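# Set a snap trap using three robot arms

## Task

Cock the snap trap. Swing the hammer over to the opposite side so that the hold-down bar keeps it there. Tip the yellow pedal up until the lip of its catch rests on top of the bar's tip. The trap must finish lying flat on the table. Any number of arms may help. Nothing may count as set if only a robot is holding it there at the end. Afterwards, release everything and move the arms away. For reference, the arm feet sit on the tabletop at about (scene frame, metres; heading in degrees counter-clockwise from +x): arm1 at x=-0.06, y=-0.43, z=+0.72, heading +90; arm2 at x=-0.50, y=+0.00, z=+0.72, heading +0; arm3 at x=+0.58, y=+0.00, z=+0.72, heading +180.

## Robot and tools

Setup. Three identical i2rt Big YAM arms, named arm1, arm2 and arm3, are fixed to the table. Each has six revolute joints, a two-finger gripper and a wrist camera. With joints 1 and 6 at zero and the hand level and pointing ahead, the wrist camera rides on top of the hand and looks toward the fingertips. The hand can reach roughly 1.0 m from the joint-1 axis. Two room cameras, cam_high and cam_low, are fixed in the room. Arm feet, in the scene frame: arm1 at x=-0.06, y=-0.43, z=+0.72, facing +90 deg; arm2 at x=-0.50, y=+0.00, z=+0.72, facing +0; arm3 at x=+0.58, y=+0.00, z=+0.72, facing +180 (angles counter-clockwise from +x).

Frames. All poses share one scene frame: origin on the floor, +z up. The point called hand lies midway between the fingertips (URDF link pinch). The hand's z axis runs along the fingers, and the fingers open and close along its y axis. Hand poses are computed from each arm's actual foot pose, which is never printed.

execute_actions. Argument actions is a list holding exactly one action, or nothing (an empty list only reports state and images). The action is an object keyed by arm name ("arm1", "arm2", "arm3"); under each name goes one key, "joints", an object mapping joint names to absolute targets (not offsets). Valid names and ranges: joint1_rad -2.879 to 2.879 (rotation about the foot, positive counter-clockwise seen from above; 0 unfolds the arm along its foot's heading); joint2_rad 0 to 3.141 (shoulder; 0 puts the upper arm back and about level, larger values raise it and then bring it forward); joint3_rad 0 to 3.019 (elbow; 0 is fully folded, larger opens); joint4_rad -1.692 to 1.57 (hand pitch, positive tilts fingers up); joint5_rad -1.57 to 1.57 (sideways swing of the hand, positive toward the arm's right); joint6_rad -2.094 to 2.094 (hand roll, positive clockwise viewed from behind the hand); gripper_m 0 to 0.093, the fingertip gap in metres. Angles are in radians. Tolerances for reaching a target: ±0.045, ±0.14, ±0.09, ±0.055, ±0.03, ±0.035 rad and ±0.003 m. Each finger pushes with at most about 50 to 62 N, less on some grippers. Example: {"arm1": {"joints": {"gripper_m": 0.05}}, "arm2": {"joints": {"joint1_rad": 0.3}}}. All motions in a call start together but may finish at different moments, and joints move at differing speeds, so the hand can sweep a wide arc between postures. An unknown key or value out of range rejects the entire call and nothing moves. Argument cameras lists which images to return: any of arm1_cam_wrist, arm2_cam_wrist, arm3_cam_wrist, cam_high, cam_low, or "all"; omitted or null means all, [] means none. The pictures line gives the image order.

Omitted joints or arms may keep pushing toward earlier targets without joint_status showing it. A target very near the current reading may not produce motion.

Result lines. joint_status tells how each commanded joint finished. off_target: came to rest short of the target and may still push. contact_stop or time_out: the old target is dropped and the joint holds where it stopped; but after time_out a joint may keep a target (its old one, or one within 0.375, 0.375, 0.113, 0.225, 0.075, 0.3 rad of its position for joints 1 to 6) and keep pushing, moving on its own if freed; on_its_own lists such joints. To relieve pushing, command the reported position. "joint command not followed" (often with a cause line) means a self- and inter-arm clearance check blocked that arm's joint targets; its gripper target still runs, the joints read not_followed, and the blocked targets may be retried with later actions until valid targets arrive or the path clears. Calls without an action never print that line. on_its_own covers what this call did not command; "held at" is the held target, not the position. A joint carrying a load may sag. joint torques list the drive outputs for joints 1 to 6: nonzero even when unloaded, changed by new commands, affected by friction, with per-arm offset, scale and noise. MOTOR HOT appears at 85 °C; at 100 °C that arm goes limp and falls (OVER-TEMPERATURE FAULT, joints read limit_stop_at_motor_heat; resend targets afterwards). Holding loads, including while idle, heats motors. If any call reports a stop, later execute_actions, wait and finished_scene calls in that same reply are skipped.

wait: seconds from 0 to 10; commands nothing, the simulation continues, returns state and images.

zoom_image: camera (one of the five names) and region [x0, y0, x1, y1] in pixels, origin top-left, at most 504 by 504; works only on full images from the latest result.

read_manual: optional section, only "licences"; returns URDF licence texts, moves nothing.

finished_scene: scene is the integer of the current scene. It is irreversible and reports success; the goal must already hold on its own. Replying without a tool call ends everything.

Cautions. The arms do not stop on contact and can push very hard; never press two robots together (that fails and ends the run), and avoid hard collisions. The clearance check may react late and ignores fingers, gripper housings and wrist cameras. Arms act independently; one being blocked does not pause the others. Do not knock the trap or anything else out of the work area, keep the trap flat, and avoid drops, slips and slams. Robots hold the last command while you think. Finish by opening grippers and moving arms clear.

Each tool is called in YAML: its name, and indented under it one key for each argument.

## Session

I'll start by looking at the current state of the scene.

execute_actions:
  actions: []

Scene clock: 0.00 s.
Joint torques (N m, as the arm reports them, + toward a larger angle): no reading
arm1.joint_positions: joint1_rad=-0.015 joint2_rad=+0.432 joint3_rad=+1.456 joint4_rad=-1.542 joint5_rad=-0.010 joint6_rad=+0.015 gripper_m=+0.095
arm1.joint_status: not commanded
arm1.hand: x=-0.0634 y=-0.3088 z=+1.3586 quat_wxyz=(-0.343, +0.617, -0.607, -0.364) (m; scene frame)
arm2.joint_positions: joint1_rad=+0.007 joint2_rad=+0.435 joint3_rad=+1.473 joint4_rad=-1.537 joint5_rad=-0.017 joint6_rad=+0.004 gripper_m=+0.094
arm2.joint_status: not commanded
arm2.hand: x=-0.3775 y=-0.0036 z=+1.3357 quat_wxyz=(-0.506, -0.007, -0.862, -0.006) (m; scene frame)
arm3.joint_positions: joint1_rad=-0.005 joint2_rad=+0.422 joint3_rad=+1.476 joint4_rad=-1.529 joint5_rad=-0.016 joint6_rad=+0.006 gripper_m=+0.094
arm3.joint_status: not commanded
arm3.hand: x=+0.4612 y=+0.0072 z=+1.3637 quat_wxyz=(-0.004, +0.857, -0.024, -0.516) (m; scene frame)
pictures: arm1_cam_wrist, arm2_cam_wrist, arm3_cam_wrist, cam_high, cam_low
Images, in order (width x height): arm1_cam_wrist 616x616, arm2_cam_wrist 616x616, arm3_cam_wrist 616x616, cam_high 504x504, cam_low 504x504.

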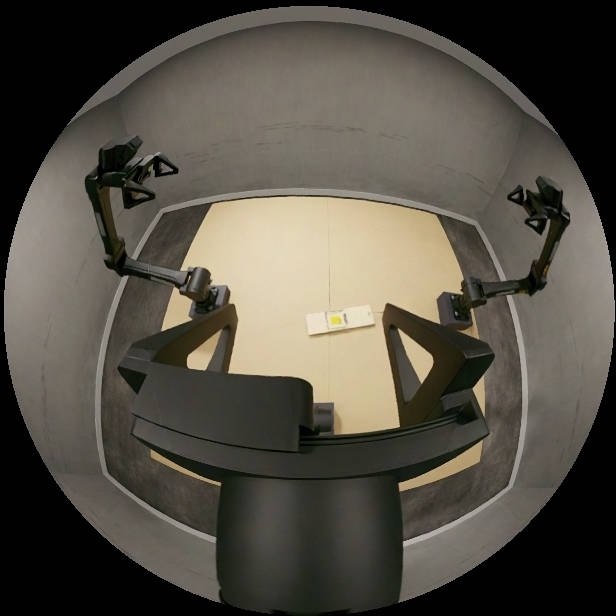

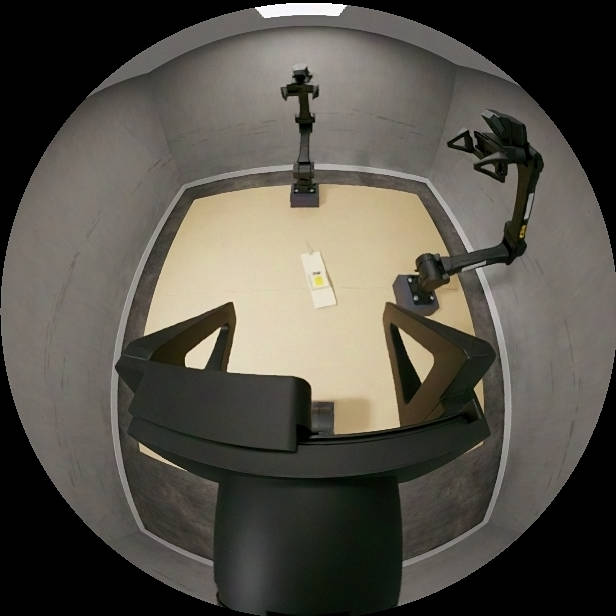

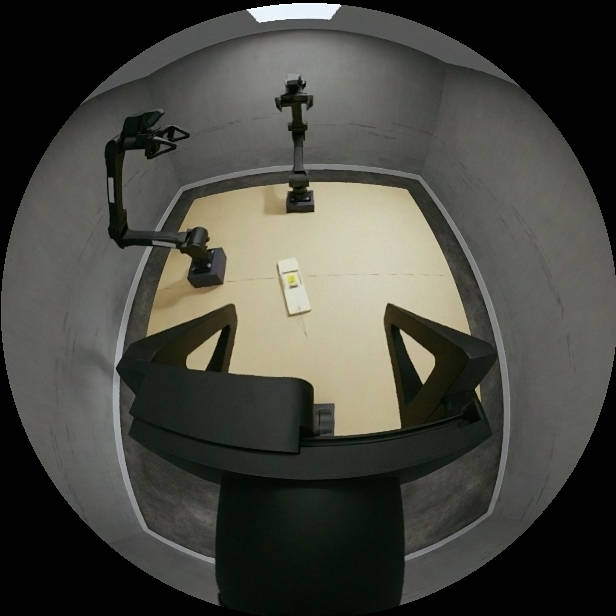

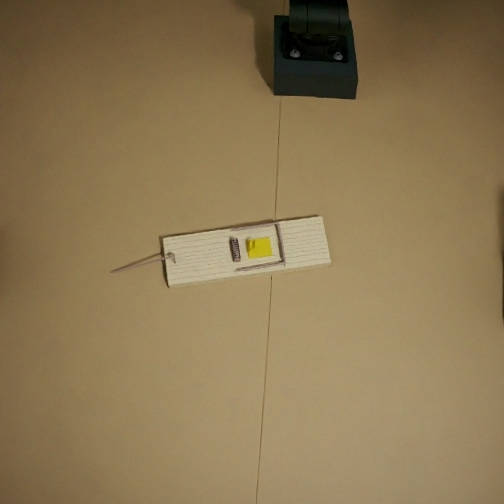

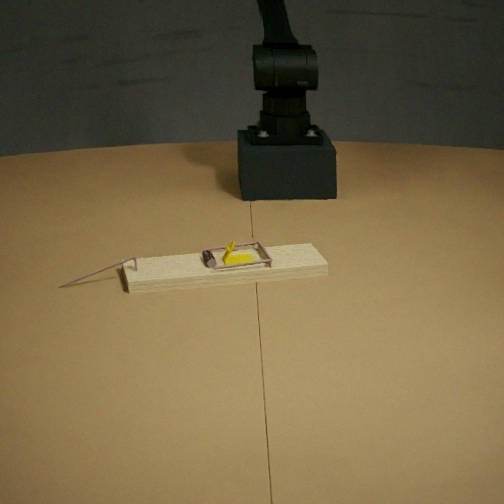

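zoom_image:
  camera: "cam_high"
  region: [100, 190, 350, 310]

zoom_image:
  camera: "cam_low"
  region: [50, 220, 340, 310]

Region (100, 190, 350, 310) of cam_high's 504x504 image, scaled by 2.016, with more detail than that image has; it fills the top 242 rows of this view, and the rest is white.

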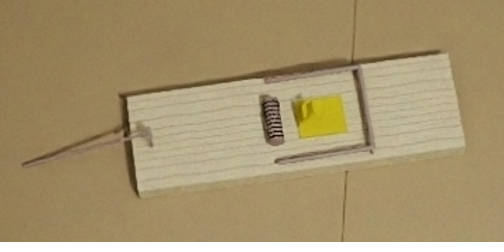

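Region (50, 220, 340, 310) of cam_low's 504x504 image, scaled by 1.738, with more detail than that image has; it fills the top 156 rows of this view, and the rest is white.

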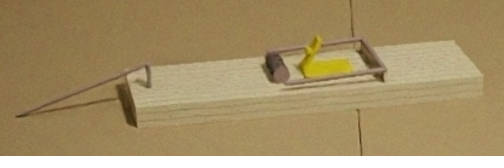

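zoom_image:
  camera: "cam_low"
  region: [190, 230, 290, 290]

zoom_image:
  camera: "cam_high"
  region: [215, 210, 305, 285]

zoom_image:
  camera: "cam_low"
  region: [50, 240, 170, 310]

Region (190, 230, 290, 290) of cam_low's 504x504 image, scaled by 5.040, with more detail than that image has; it fills the top 302 rows of this view, and the rest is white.

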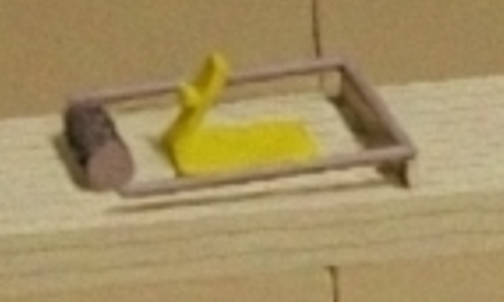

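Region (215, 210, 305, 285) of cam_high's 504x504 image, scaled by 5.600, with more detail than that image has.

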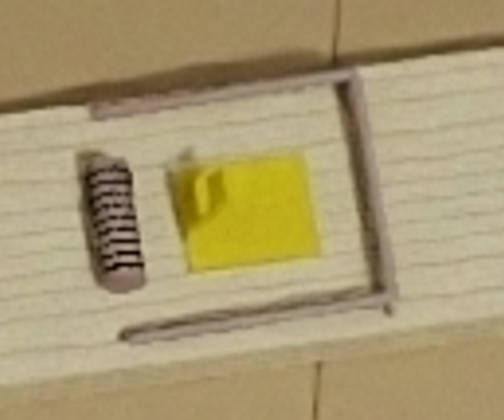

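Region (50, 240, 170, 310) of cam_low's 504x504 image, scaled by 4.200, with more detail than that image has; it fills the top 294 rows of this view, and the rest is white.

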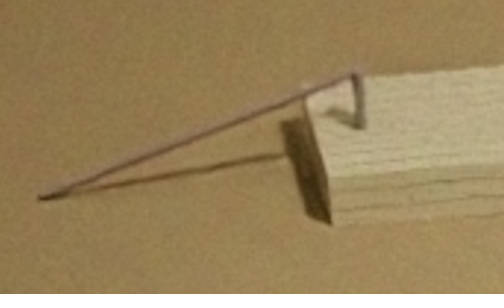

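execute_actions:
  actions:
    - {"arm1": {"joints": {"joint1_rad": -0.345, "joint2_rad": 1.362, "joint3_rad": 0.979, "joint4_rad": -1.189, "joint5_rad": 0.0, "joint6_rad": 0.0}}}

Scene clock: 119.17 s.
Joint torques (N m, as the arm reports them, + toward a larger angle): arm1=[-1.28 -8.1  10.66  1.09  0.14 -0.18] | arm2=[-1.48  6.03  7.78  2.02 -0.01 -0.06] | arm3=[ 0.11  3.63  8.    2.5   0.11 -0.02]
arm1.joint_positions: joint1_rad=-0.343 joint2_rad=+1.352 joint3_rad=+0.956 joint4_rad=-1.200 joint5_rad=-0.003 joint6_rad=+0.014 gripper_m=+0.095
arm1.joint_status: all done
arm1.hand: x=+0.0451 y=-0.0931 z=+0.9240 quat_wxyz=(+0.013, +0.587, -0.810, +0.008) (m; scene frame)
arm2.joint_positions: joint1_rad=+0.007 joint2_rad=+0.435 joint3_rad=+1.473 joint4_rad=-1.537 joint5_rad=-0.017 joint6_rad=+0.004 gripper_m=+0.094
arm2.joint_status: not commanded
arm2.hand: x=-0.3775 y=-0.0036 z=+1.3357 quat_wxyz=(-0.506, -0.007, -0.862, -0.006) (m; scene frame)
arm3.joint_positions: joint1_rad=-0.005 joint2_rad=+0.422 joint3_rad=+1.476 joint4_rad=-1.529 joint5_rad=-0.016 joint6_rad=+0.006 gripper_m=+0.094
arm3.joint_status: not commanded
arm3.hand: x=+0.4612 y=+0.0072 z=+1.3637 quat_wxyz=(-0.004, +0.857, -0.024, -0.516) (m; scene frame)
pictures: arm1_cam_wrist, arm2_cam_wrist, arm3_cam_wrist, cam_high, cam_low
Images, in order (width x height): arm1_cam_wrist 616x616, arm2_cam_wrist 616x616, arm3_cam_wrist 616x616, cam_high 504x504, cam_low 504x504.

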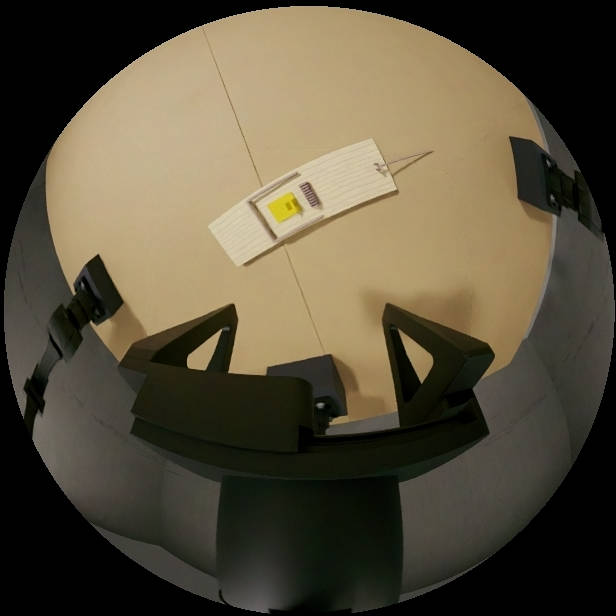

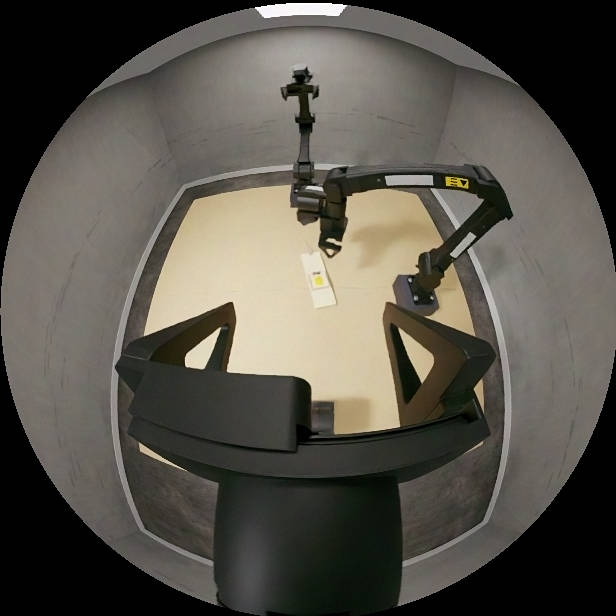

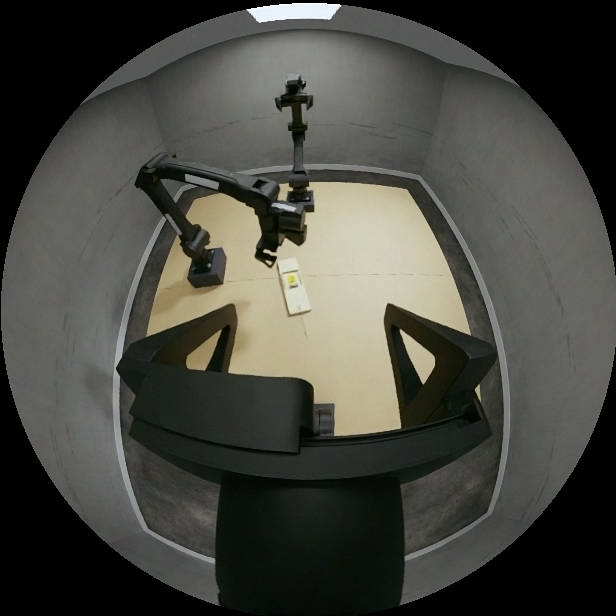

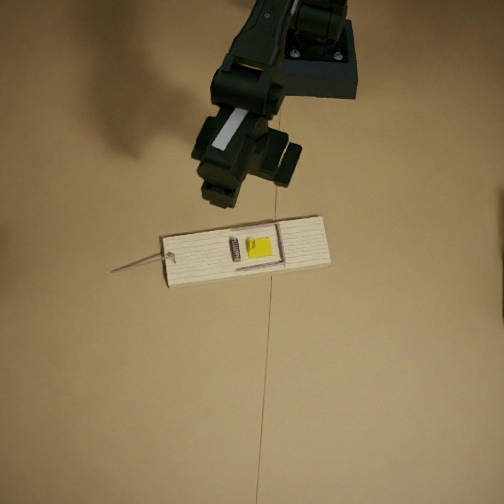

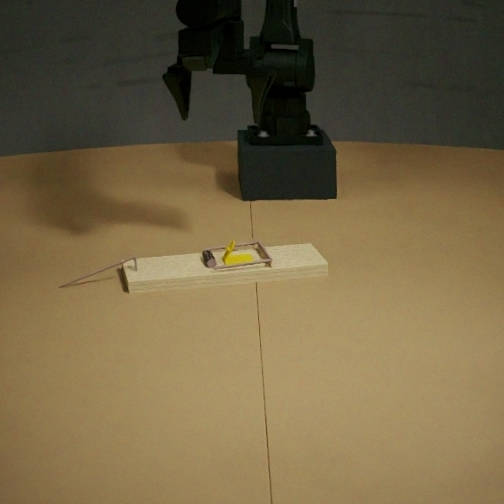

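zoom_image:
  camera: "arm1_cam_wrist"
  region: [190, 120, 450, 320]

Region (190, 120, 450, 320) of arm1_cam_wrist's 616x616 image, scaled by 1.938, with more detail than that image has; it fills the top 388 rows of this view, and the rest is white.

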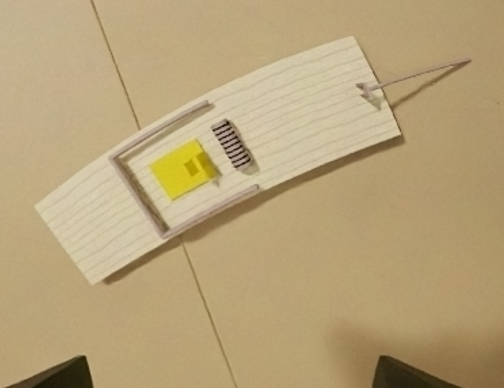

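zoom_image:
  camera: "arm1_cam_wrist"
  region: [480, 110, 616, 250]

zoom_image:
  camera: "arm1_cam_wrist"
  region: [40, 230, 180, 370]

zoom_image:
  camera: "arm1_cam_wrist"
  region: [210, 290, 410, 450]

Region (480, 110, 616, 250) of arm1_cam_wrist's 616x616 image, scaled by 3.600, with more detail than that image has; it fills the left 490 columns of this view, and the rest is white.

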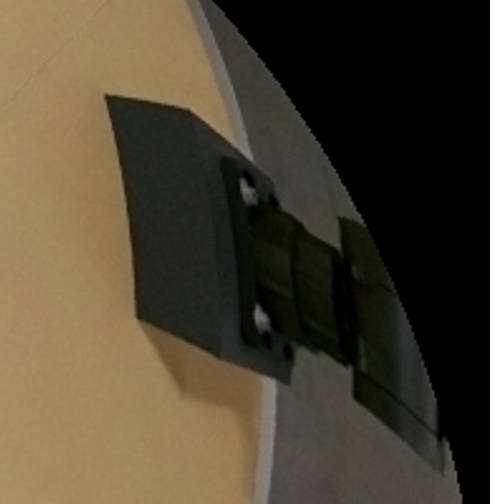

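Region (40, 230, 180, 370) of arm1_cam_wrist's 616x616 image, scaled by 3.600, with more detail than that image has.

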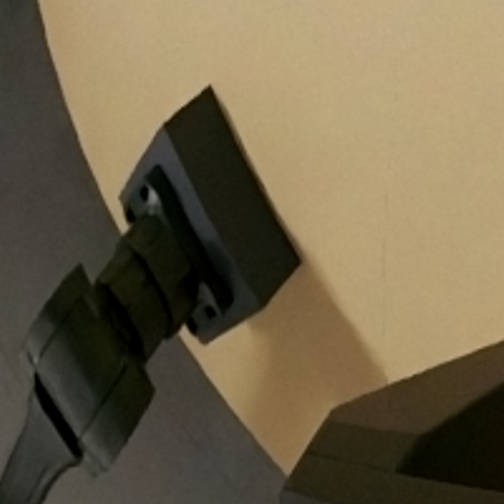

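Region (210, 290, 410, 450) of arm1_cam_wrist's 616x616 image, scaled by 2.520, with more detail than that image has; it fills the top 403 rows of this view, and the rest is white.

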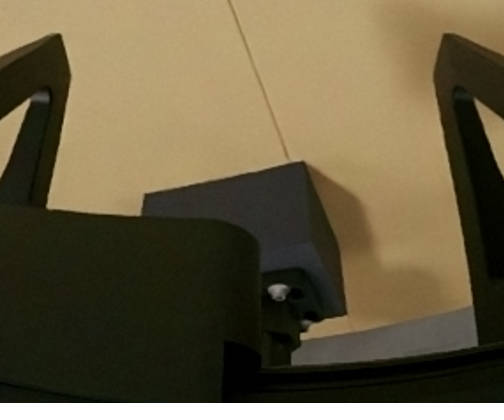

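execute_actions:
  actions:
    - {"arm1": {"joints": {"joint1_rad": -0.45, "joint2_rad": 0.7, "joint3_rad": 0.4, "joint4_rad": -0.6, "gripper_m": 0.02}}, "arm2": {"joints": {"joint1_rad": -0.244, "joint2_rad": 1.2, "joint3_rad": 0.459, "joint4_rad": 0.465, "joint5_rad": -0.385, "joint6_rad": -0.287}}, "arm3": {"joints": {"joint1_rad": -0.058, "joint2_rad": 1.0, "joint3_rad": 1.335, "joint4_rad": -0.80, "joint5_rad": -0.603, "joint6_rad": 1.208, "gripper_m": 0.03}}}

Scene clock: 241.17 s.
Joint torques (N m, as the arm reports them, + toward a larger angle): arm1=[-0.51 -1.07 10.51  2.89  0.07 -0.16] | arm2=[-1.51 -4.4   7.6   2.57 -0.25 -0.18] | arm3=[-0.62 -9.3  10.74  2.97 -0.26 -0.03]
arm1.joint_positions: joint1_rad=-0.457 joint2_rad=+0.702 joint3_rad=+0.398 joint4_rad=-0.620 joint5_rad=-0.002 joint6_rad=+0.014 gripper_m=+0.020
arm1.joint_status: all done
arm1.hand: x=+0.0572 y=-0.1650 z=+0.9188 quat_wxyz=(-0.262, +0.513, -0.799, -0.174) (m; scene frame)
arm2.joint_positions: joint1_rad=-0.240 joint2_rad=+1.204 joint3_rad=+0.464 joint4_rad=+0.448 joint5_rad=-0.382 joint6_rad=-0.275 gripper_m=+0.094
arm2.joint_status: all done
arm2.hand: x=-0.0423 y=-0.0589 z=+0.9524 quat_wxyz=(-0.602, +0.115, -0.790, +0.006) (m; scene frame)
arm3.joint_positions: joint1_rad=-0.047 joint2_rad=+1.007 joint3_rad=+1.334 joint4_rad=-0.817 joint5_rad=-0.599 joint6_rad=+1.200 gripper_m=+0.030
arm3.joint_status: all done
arm3.hand: x=+0.1370 y=-0.0510 z=+1.3007 quat_wxyz=(+0.473, +0.745, -0.378, -0.281) (m; scene frame)
pictures: arm1_cam_wrist, arm2_cam_wrist, arm3_cam_wrist, cam_high, cam_low
Images, in order (width x height): arm1_cam_wrist 616x616, arm2_cam_wrist 616x616, arm3_cam_wrist 616x616, cam_high 504x504, cam_low 504x504.

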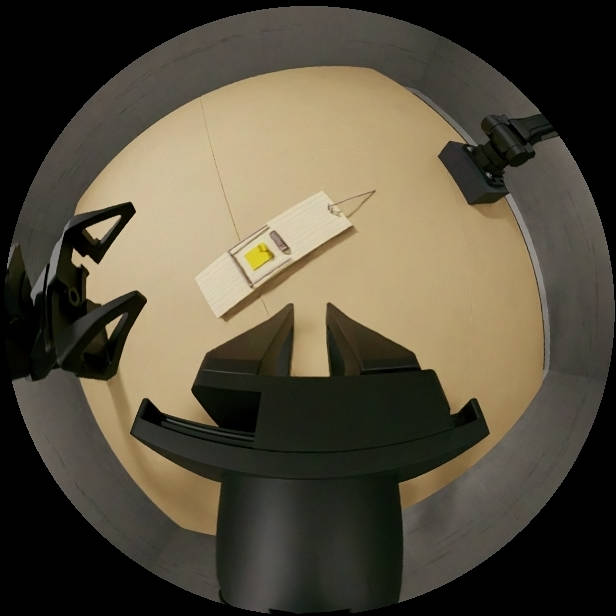

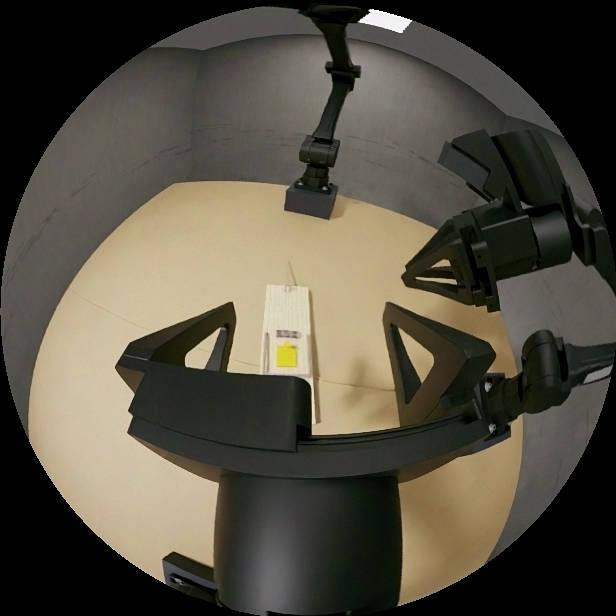

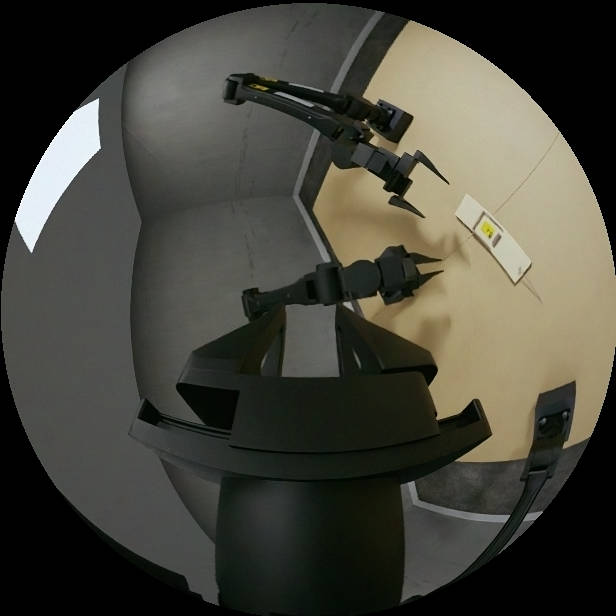

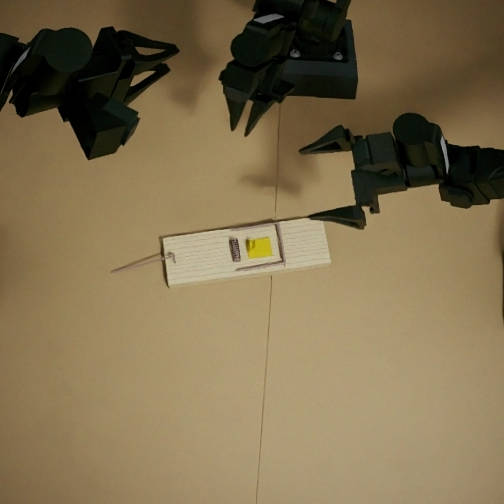

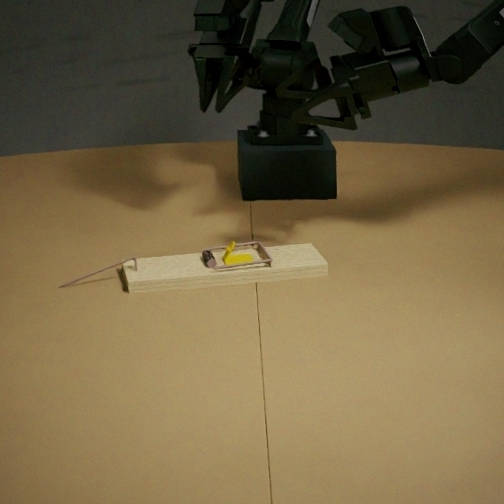

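execute_actions:
  actions:
    - {"arm2": {"joints": {"joint1_rad": -0.244, "joint2_rad": 1.585, "joint3_rad": 0.459, "joint4_rad": 0.48, "joint5_rad": -0.385, "joint6_rad": -0.295}}}

Scene clock: 246.00 s.
Joint torques (N m, as the arm reports them, + toward a larger angle): arm1=[-0.39 -0.9  10.49  2.8   0.06 -0.15] | arm2=[-1.86 -6.46  4.75  2.05 -0.32 -0.17] | arm3=[-0.63 -9.44 10.66  2.98 -0.26 -0.03]
arm1.joint_positions: joint1_rad=-0.457 joint2_rad=+0.702 joint3_rad=+0.398 joint4_rad=-0.620 joint5_rad=-0.002 joint6_rad=+0.014 gripper_m=+0.020
arm1.joint_status: not commanded
arm1.hand: x=+0.0572 y=-0.1650 z=+0.9188 quat_wxyz=(-0.262, +0.513, -0.799, -0.174) (m; scene frame)
arm2.joint_positions: joint1_rad=-0.240 joint2_rad=+1.587 joint3_rad=+0.464 joint4_rad=+0.470 joint5_rad=-0.383 joint6_rad=-0.283 gripper_m=+0.094
arm2.joint_status: all done
arm2.hand: x=-0.0521 y=-0.0555 z=+0.7906 quat_wxyz=(-0.461, +0.090, -0.882, -0.050) (m; scene frame)
arm3.joint_positions: joint1_rad=-0.047 joint2_rad=+1.007 joint3_rad=+1.334 joint4_rad=-0.817 joint5_rad=-0.599 joint6_rad=+1.201 gripper_m=+0.030
arm3.joint_status: not commanded
arm3.hand: x=+0.1370 y=-0.0510 z=+1.3007 quat_wxyz=(+0.473, +0.745, -0.378, -0.281) (m; scene frame)
pictures: arm1_cam_wrist, arm2_cam_wrist, arm3_cam_wrist, cam_high, cam_low
Images, in order (width x height): arm1_cam_wrist 616x616, arm2_cam_wrist 616x616, arm3_cam_wrist 616x616, cam_high 504x504, cam_low 504x504.

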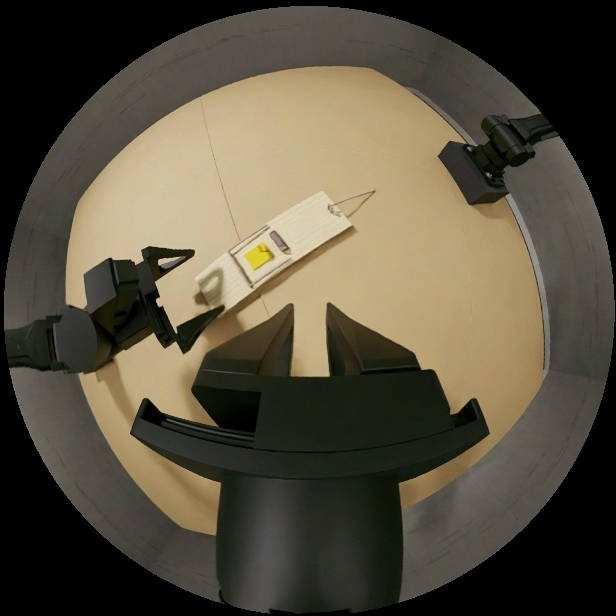

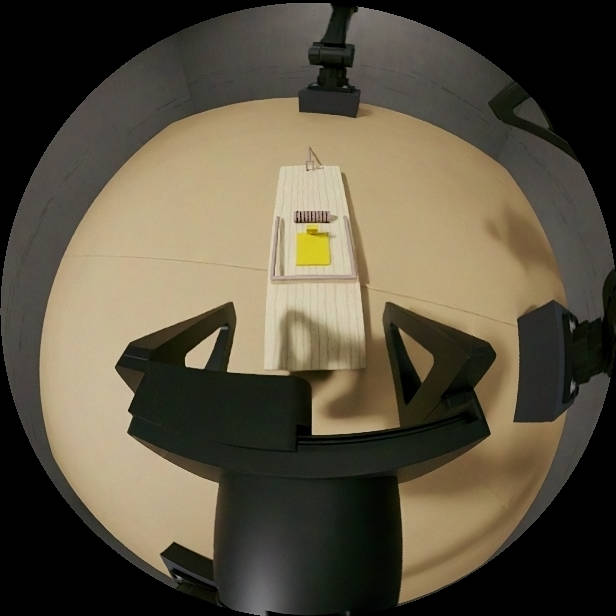

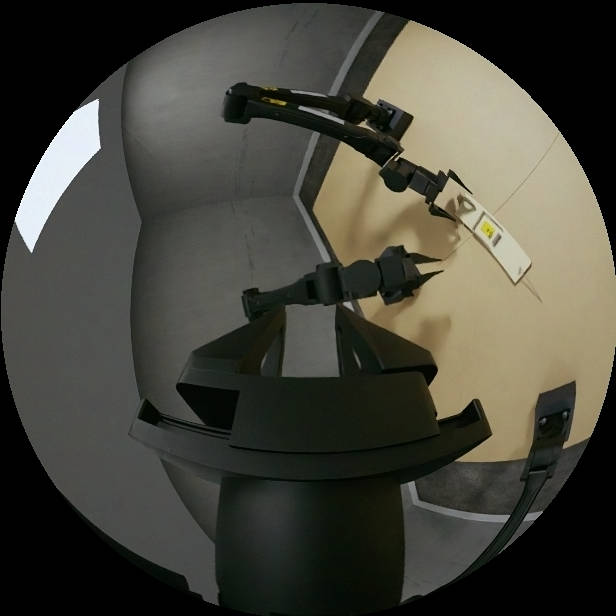

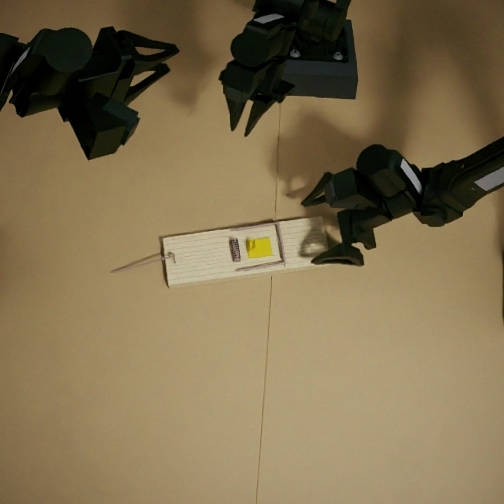

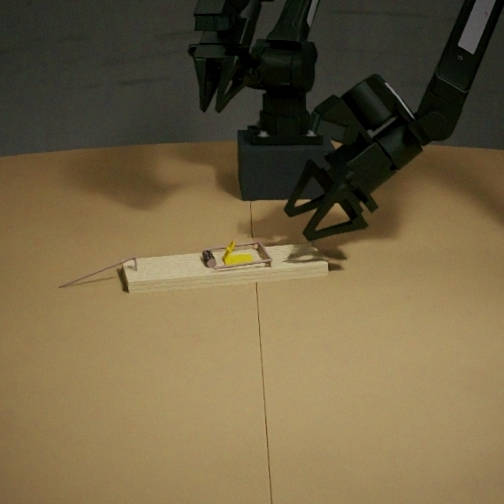

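zoom_image:
  camera: "arm2_cam_wrist"
  region: [220, 140, 410, 390]

zoom_image:
  camera: "cam_low"
  region: [190, 150, 400, 300]

Region (220, 140, 410, 390) of arm2_cam_wrist's 616x616 image, scaled by 2.016, with more detail than that image has; it fills the left 383 columns of this view, and the rest is white.

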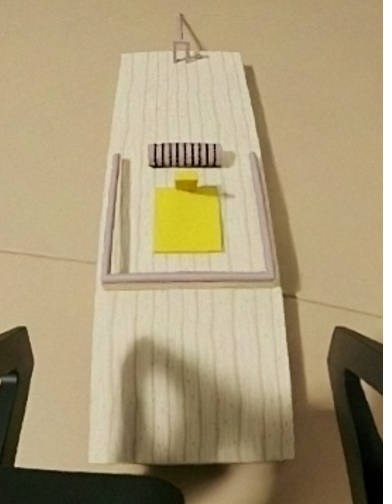

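Region (190, 150, 400, 300) of cam_low's 504x504 image, scaled by 2.400, with more detail than that image has; it fills the top 360 rows of this view, and the rest is white.

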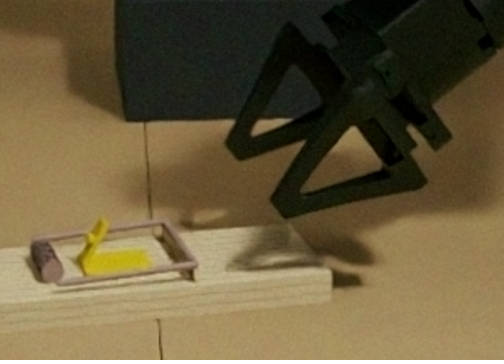

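execute_actions:
  actions:
    - {"arm2": {"joints": {"joint1_rad": -0.263, "joint2_rad": 1.724, "joint3_rad": 0.476, "joint4_rad": 0.59, "joint5_rad": -0.412, "joint6_rad": -0.32}}}
  cameras: ["arm2_cam_wrist", "cam_high", "cam_low"]

Scene clock: 283.33 s.
Joint torques (N m, as the arm reports them, + toward a larger angle): arm1=[-0.46 -0.94 10.35  2.8   0.07 -0.16] | arm2=[-1.59 -7.34  4.85  2.22 -0.36 -0.18] | arm3=[-0.6  -9.49 10.68  2.97 -0.26 -0.03]
arm1.joint_positions: joint1_rad=-0.457 joint2_rad=+0.702 joint3_rad=+0.398 joint4_rad=-0.620 joint5_rad=-0.002 joint6_rad=+0.014 gripper_m=+0.020
arm1.joint_status: not commanded
arm1.hand: x=+0.0572 y=-0.1650 z=+0.9188 quat_wxyz=(-0.262, +0.513, -0.799, -0.174) (m; scene frame)
arm2.joint_positions: joint1_rad=-0.256 joint2_rad=+1.727 joint3_rad=+0.464 joint4_rad=+0.574 joint5_rad=-0.409 joint6_rad=-0.308 gripper_m=+0.094
arm2.joint_status: all done
arm2.hand: x=-0.0563 y=-0.0572 z=+0.7517 quat_wxyz=(-0.449, +0.097, -0.886, -0.058) (m; scene frame)
arm3.joint_positions: joint1_rad=-0.047 joint2_rad=+1.007 joint3_rad=+1.334 joint4_rad=-0.817 joint5_rad=-0.599 joint6_rad=+1.201 gripper_m=+0.030
arm3.joint_status: not commanded
arm3.hand: x=+0.1370 y=-0.0510 z=+1.3007 quat_wxyz=(+0.473, +0.745, -0.378, -0.281) (m; scene frame)
pictures: arm2_cam_wrist, cam_high, cam_low
Images, in order (width x height): arm2_cam_wrist 616x616, cam_high 504x504, cam_low 504x504.

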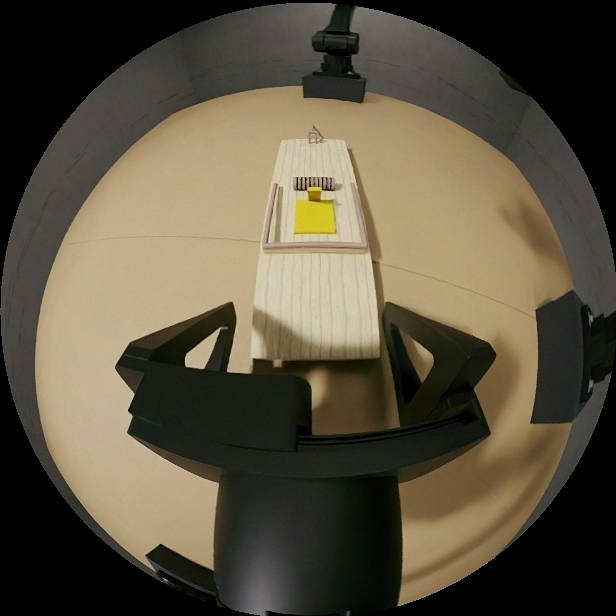

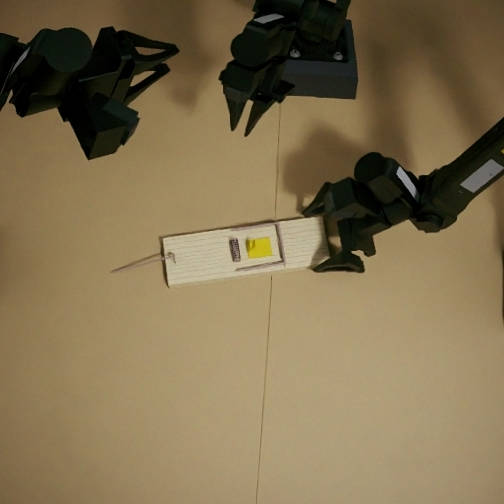

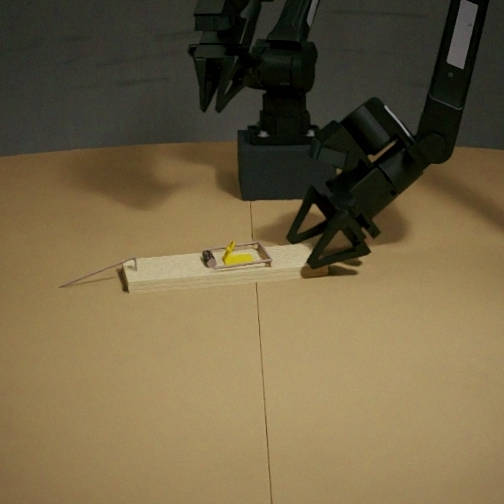

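zoom_image:
  camera: "arm2_cam_wrist"
  region: [220, 160, 410, 380]

zoom_image:
  camera: "cam_low"
  region: [240, 190, 390, 300]

Region (220, 160, 410, 380) of arm2_cam_wrist's 616x616 image, scaled by 2.291, with more detail than that image has; it fills the left 435 columns of this view, and the rest is white.

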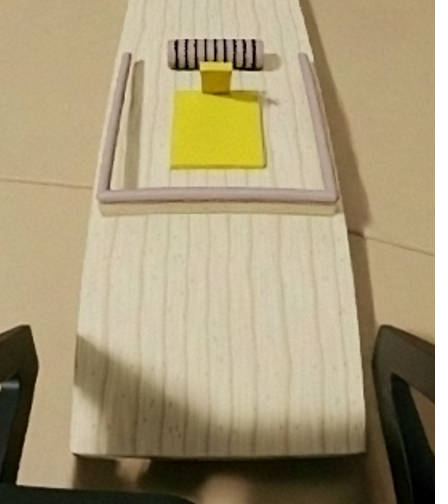

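Region (240, 190, 390, 300) of cam_low's 504x504 image, scaled by 3.360, with more detail than that image has; it fills the top 370 rows of this view, and the rest is white.

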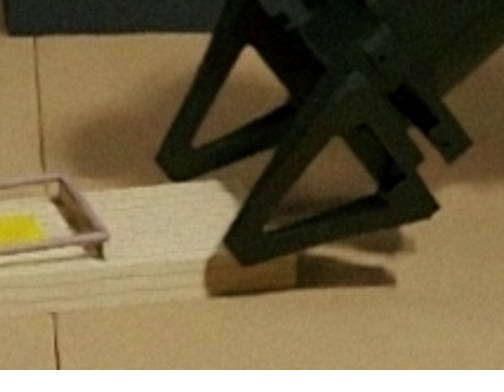

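execute_actions:
  actions:
    - {"arm2": {"joints": {"joint1_rad": -0.272, "joint2_rad": 1.795, "joint3_rad": 0.49, "joint4_rad": 0.665, "joint5_rad": -0.412, "joint6_rad": -0.32}}}
  cameras: ["arm2_cam_wrist", "cam_high", "cam_low"]

Scene clock: 311.17 s.
Joint torques (N m, as the arm reports them, + toward a larger angle): arm1=[-0.79 -0.91 10.58  2.84  0.09 -0.17] | arm2=[-1.71 -7.    5.44  2.21 -0.32 -0.17] | arm3=[-0.63 -9.46 10.67  2.98 -0.27 -0.02]
arm1.joint_positions: joint1_rad=-0.457 joint2_rad=+0.702 joint3_rad=+0.398 joint4_rad=-0.620 joint5_rad=-0.002 joint6_rad=+0.014 gripper_m=+0.020
arm1.joint_status: not commanded
arm1.hand: x=+0.0572 y=-0.1650 z=+0.9188 quat_wxyz=(-0.262, +0.513, -0.799, -0.174) (m; scene frame)
arm2.joint_positions: joint1_rad=-0.263 joint2_rad=+1.792 joint3_rad=+0.464 joint4_rad=+0.650 joint5_rad=-0.409 joint6_rad=-0.308 gripper_m=+0.094
arm2.joint_status: all done
arm2.hand: x=-0.0559 y=-0.0607 z=+0.7378 quat_wxyz=(-0.454, +0.094, -0.884, -0.055) (m; scene frame)
arm3.joint_positions: joint1_rad=-0.047 joint2_rad=+1.007 joint3_rad=+1.334 joint4_rad=-0.817 joint5_rad=-0.599 joint6_rad=+1.201 gripper_m=+0.030
arm3.joint_status: not commanded
arm3.hand: x=+0.1370 y=-0.0510 z=+1.3007 quat_wxyz=(+0.473, +0.745, -0.378, -0.281) (m; scene frame)
pictures: arm2_cam_wrist, cam_high, cam_low
Images, in order (width x height): arm2_cam_wrist 616x616, cam_high 504x504, cam_low 504x504.

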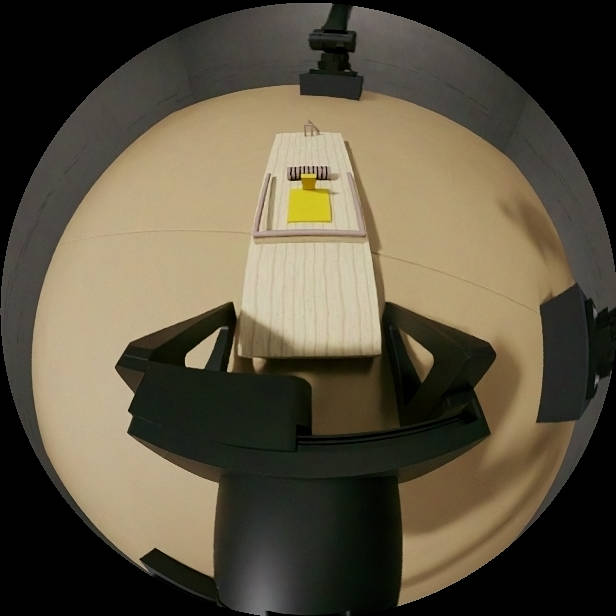

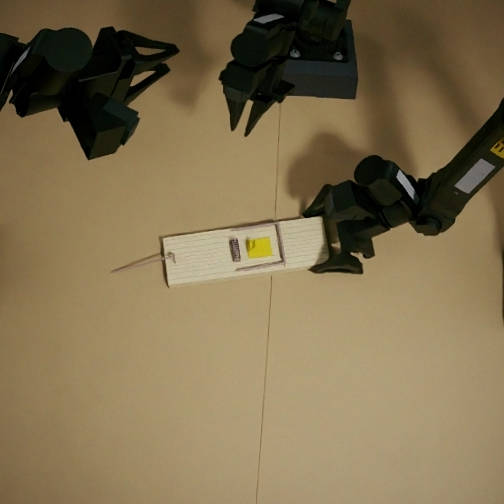

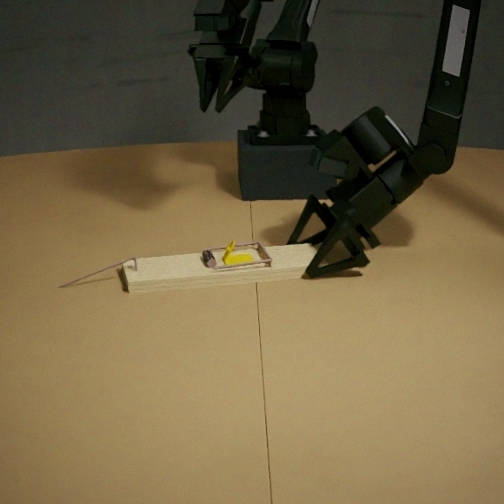

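zoom_image:
  camera: "cam_low"
  region: [240, 190, 390, 300]

Region (240, 190, 390, 300) of cam_low's 504x504 image, scaled by 3.360, with more detail than that image has; it fills the top 370 rows of this view, and the rest is white.

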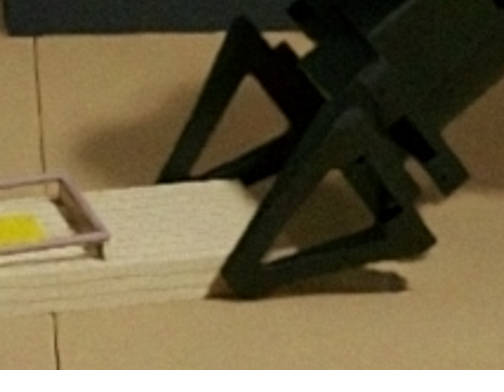

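execute_actions:
  actions:
    - {"arm2": {"joints": {"joint3_rad": 0.47, "gripper_m": 0.07}}, "arm3": {"joints": {"joint1_rad": -0.06, "joint2_rad": 1.975, "joint3_rad": 1.355, "joint4_rad": -0.765, "joint5_rad": -0.606, "joint6_rad": 1.215, "gripper_m": 0.03}}}

Scene clock: 340.20 s.
Joint torques (N m, as the arm reports them, + toward a larger angle): arm1=[-0.33 -1.22 10.47  2.91  0.06 -0.17] | arm2=[-1.7  -6.97  3.89  2.22 -0.33 -0.16] | arm3=[ -0.76 -21.33   9.4    0.99  -0.37   0.02]
arm1.joint_positions: joint1_rad=-0.457 joint2_rad=+0.702 joint3_rad=+0.398 joint4_rad=-0.620 joint5_rad=-0.002 joint6_rad=+0.014 gripper_m=+0.020
arm1.joint_status: not commanded
arm1.hand: x=+0.0572 y=-0.1650 z=+0.9188 quat_wxyz=(-0.262, +0.513, -0.799, -0.174) (m; scene frame)
arm2.joint_positions: joint1_rad=-0.263 joint2_rad=+1.792 joint3_rad=+0.464 joint4_rad=+0.650 joint5_rad=-0.409 joint6_rad=-0.309 gripper_m=+0.079
arm2.joint_status: gripper_m off_target (ended at +0.079, target +0.070); the others done
arm2.hand: x=-0.0559 y=-0.0607 z=+0.7378 quat_wxyz=(-0.454, +0.095, -0.884, -0.054) (m; scene frame)
arm3.joint_positions: joint1_rad=-0.047 joint2_rad=+1.967 joint3_rad=+1.334 joint4_rad=-0.771 joint5_rad=-0.604 joint6_rad=+1.208 gripper_m=+0.030
arm3.joint_status: all done
arm3.hand: x=-0.0015 y=-0.0404 z=+0.8060 quat_wxyz=(+0.293, +0.769, -0.560, +0.095) (m; scene frame)
pictures: arm1_cam_wrist, arm2_cam_wrist, arm3_cam_wrist, cam_high, cam_low
Images, in order (width x height): arm1_cam_wrist 616x616, arm2_cam_wrist 616x616, arm3_cam_wrist 616x616, cam_high 504x504, cam_low 504x504.

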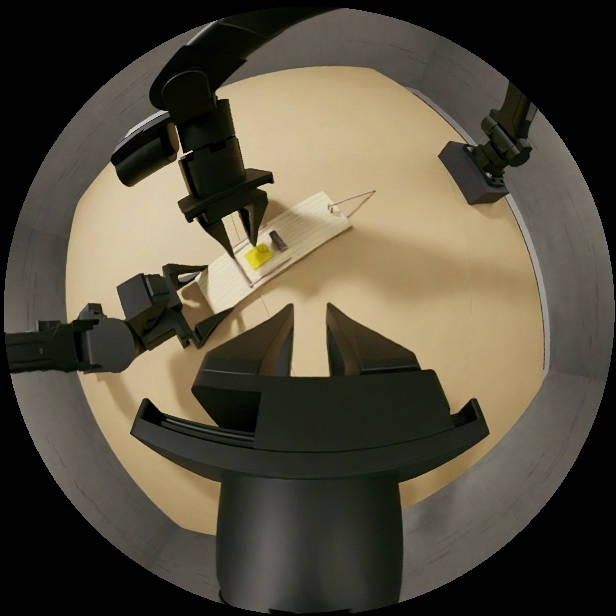

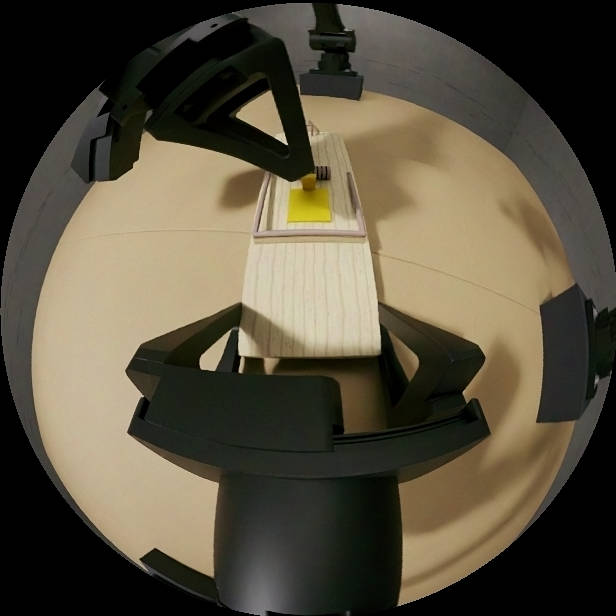

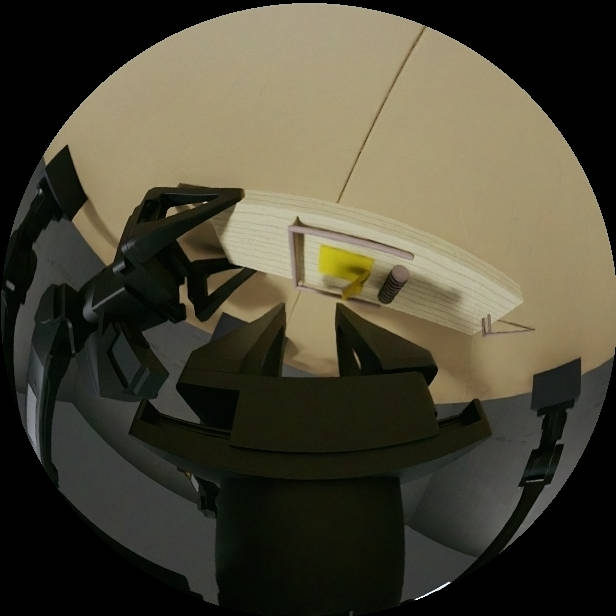

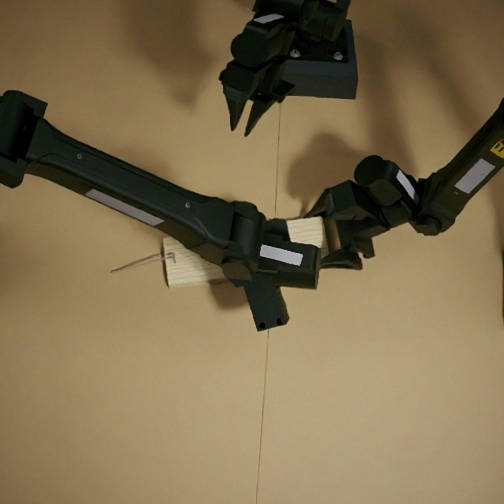

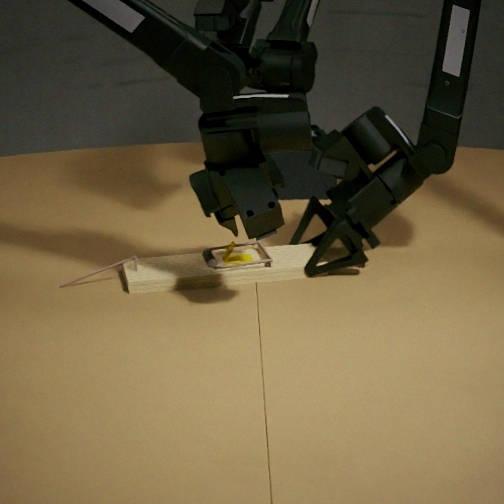

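zoom_image:
  camera: "arm3_cam_wrist"
  region: [230, 180, 430, 340]

zoom_image:
  camera: "arm1_cam_wrist"
  region: [160, 160, 360, 330]

Region (230, 180, 430, 340) of arm3_cam_wrist's 616x616 image, scaled by 2.520, with more detail than that image has; it fills the top 403 rows of this view, and the rest is white.

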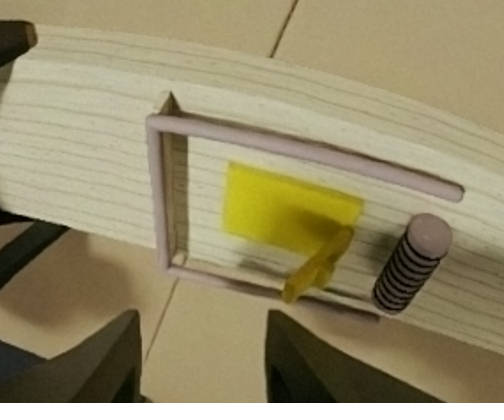

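Region (160, 160, 360, 330) of arm1_cam_wrist's 616x616 image, scaled by 2.520, with more detail than that image has; it fills the top 428 rows of this view, and the rest is white.

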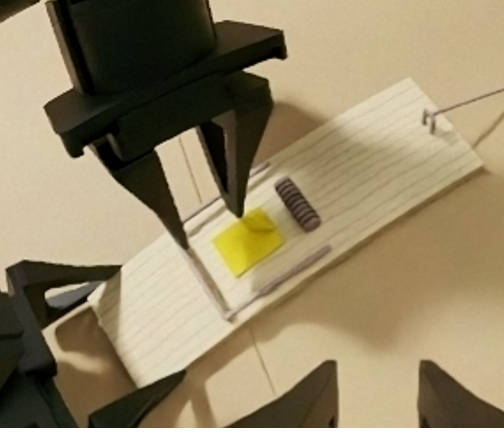

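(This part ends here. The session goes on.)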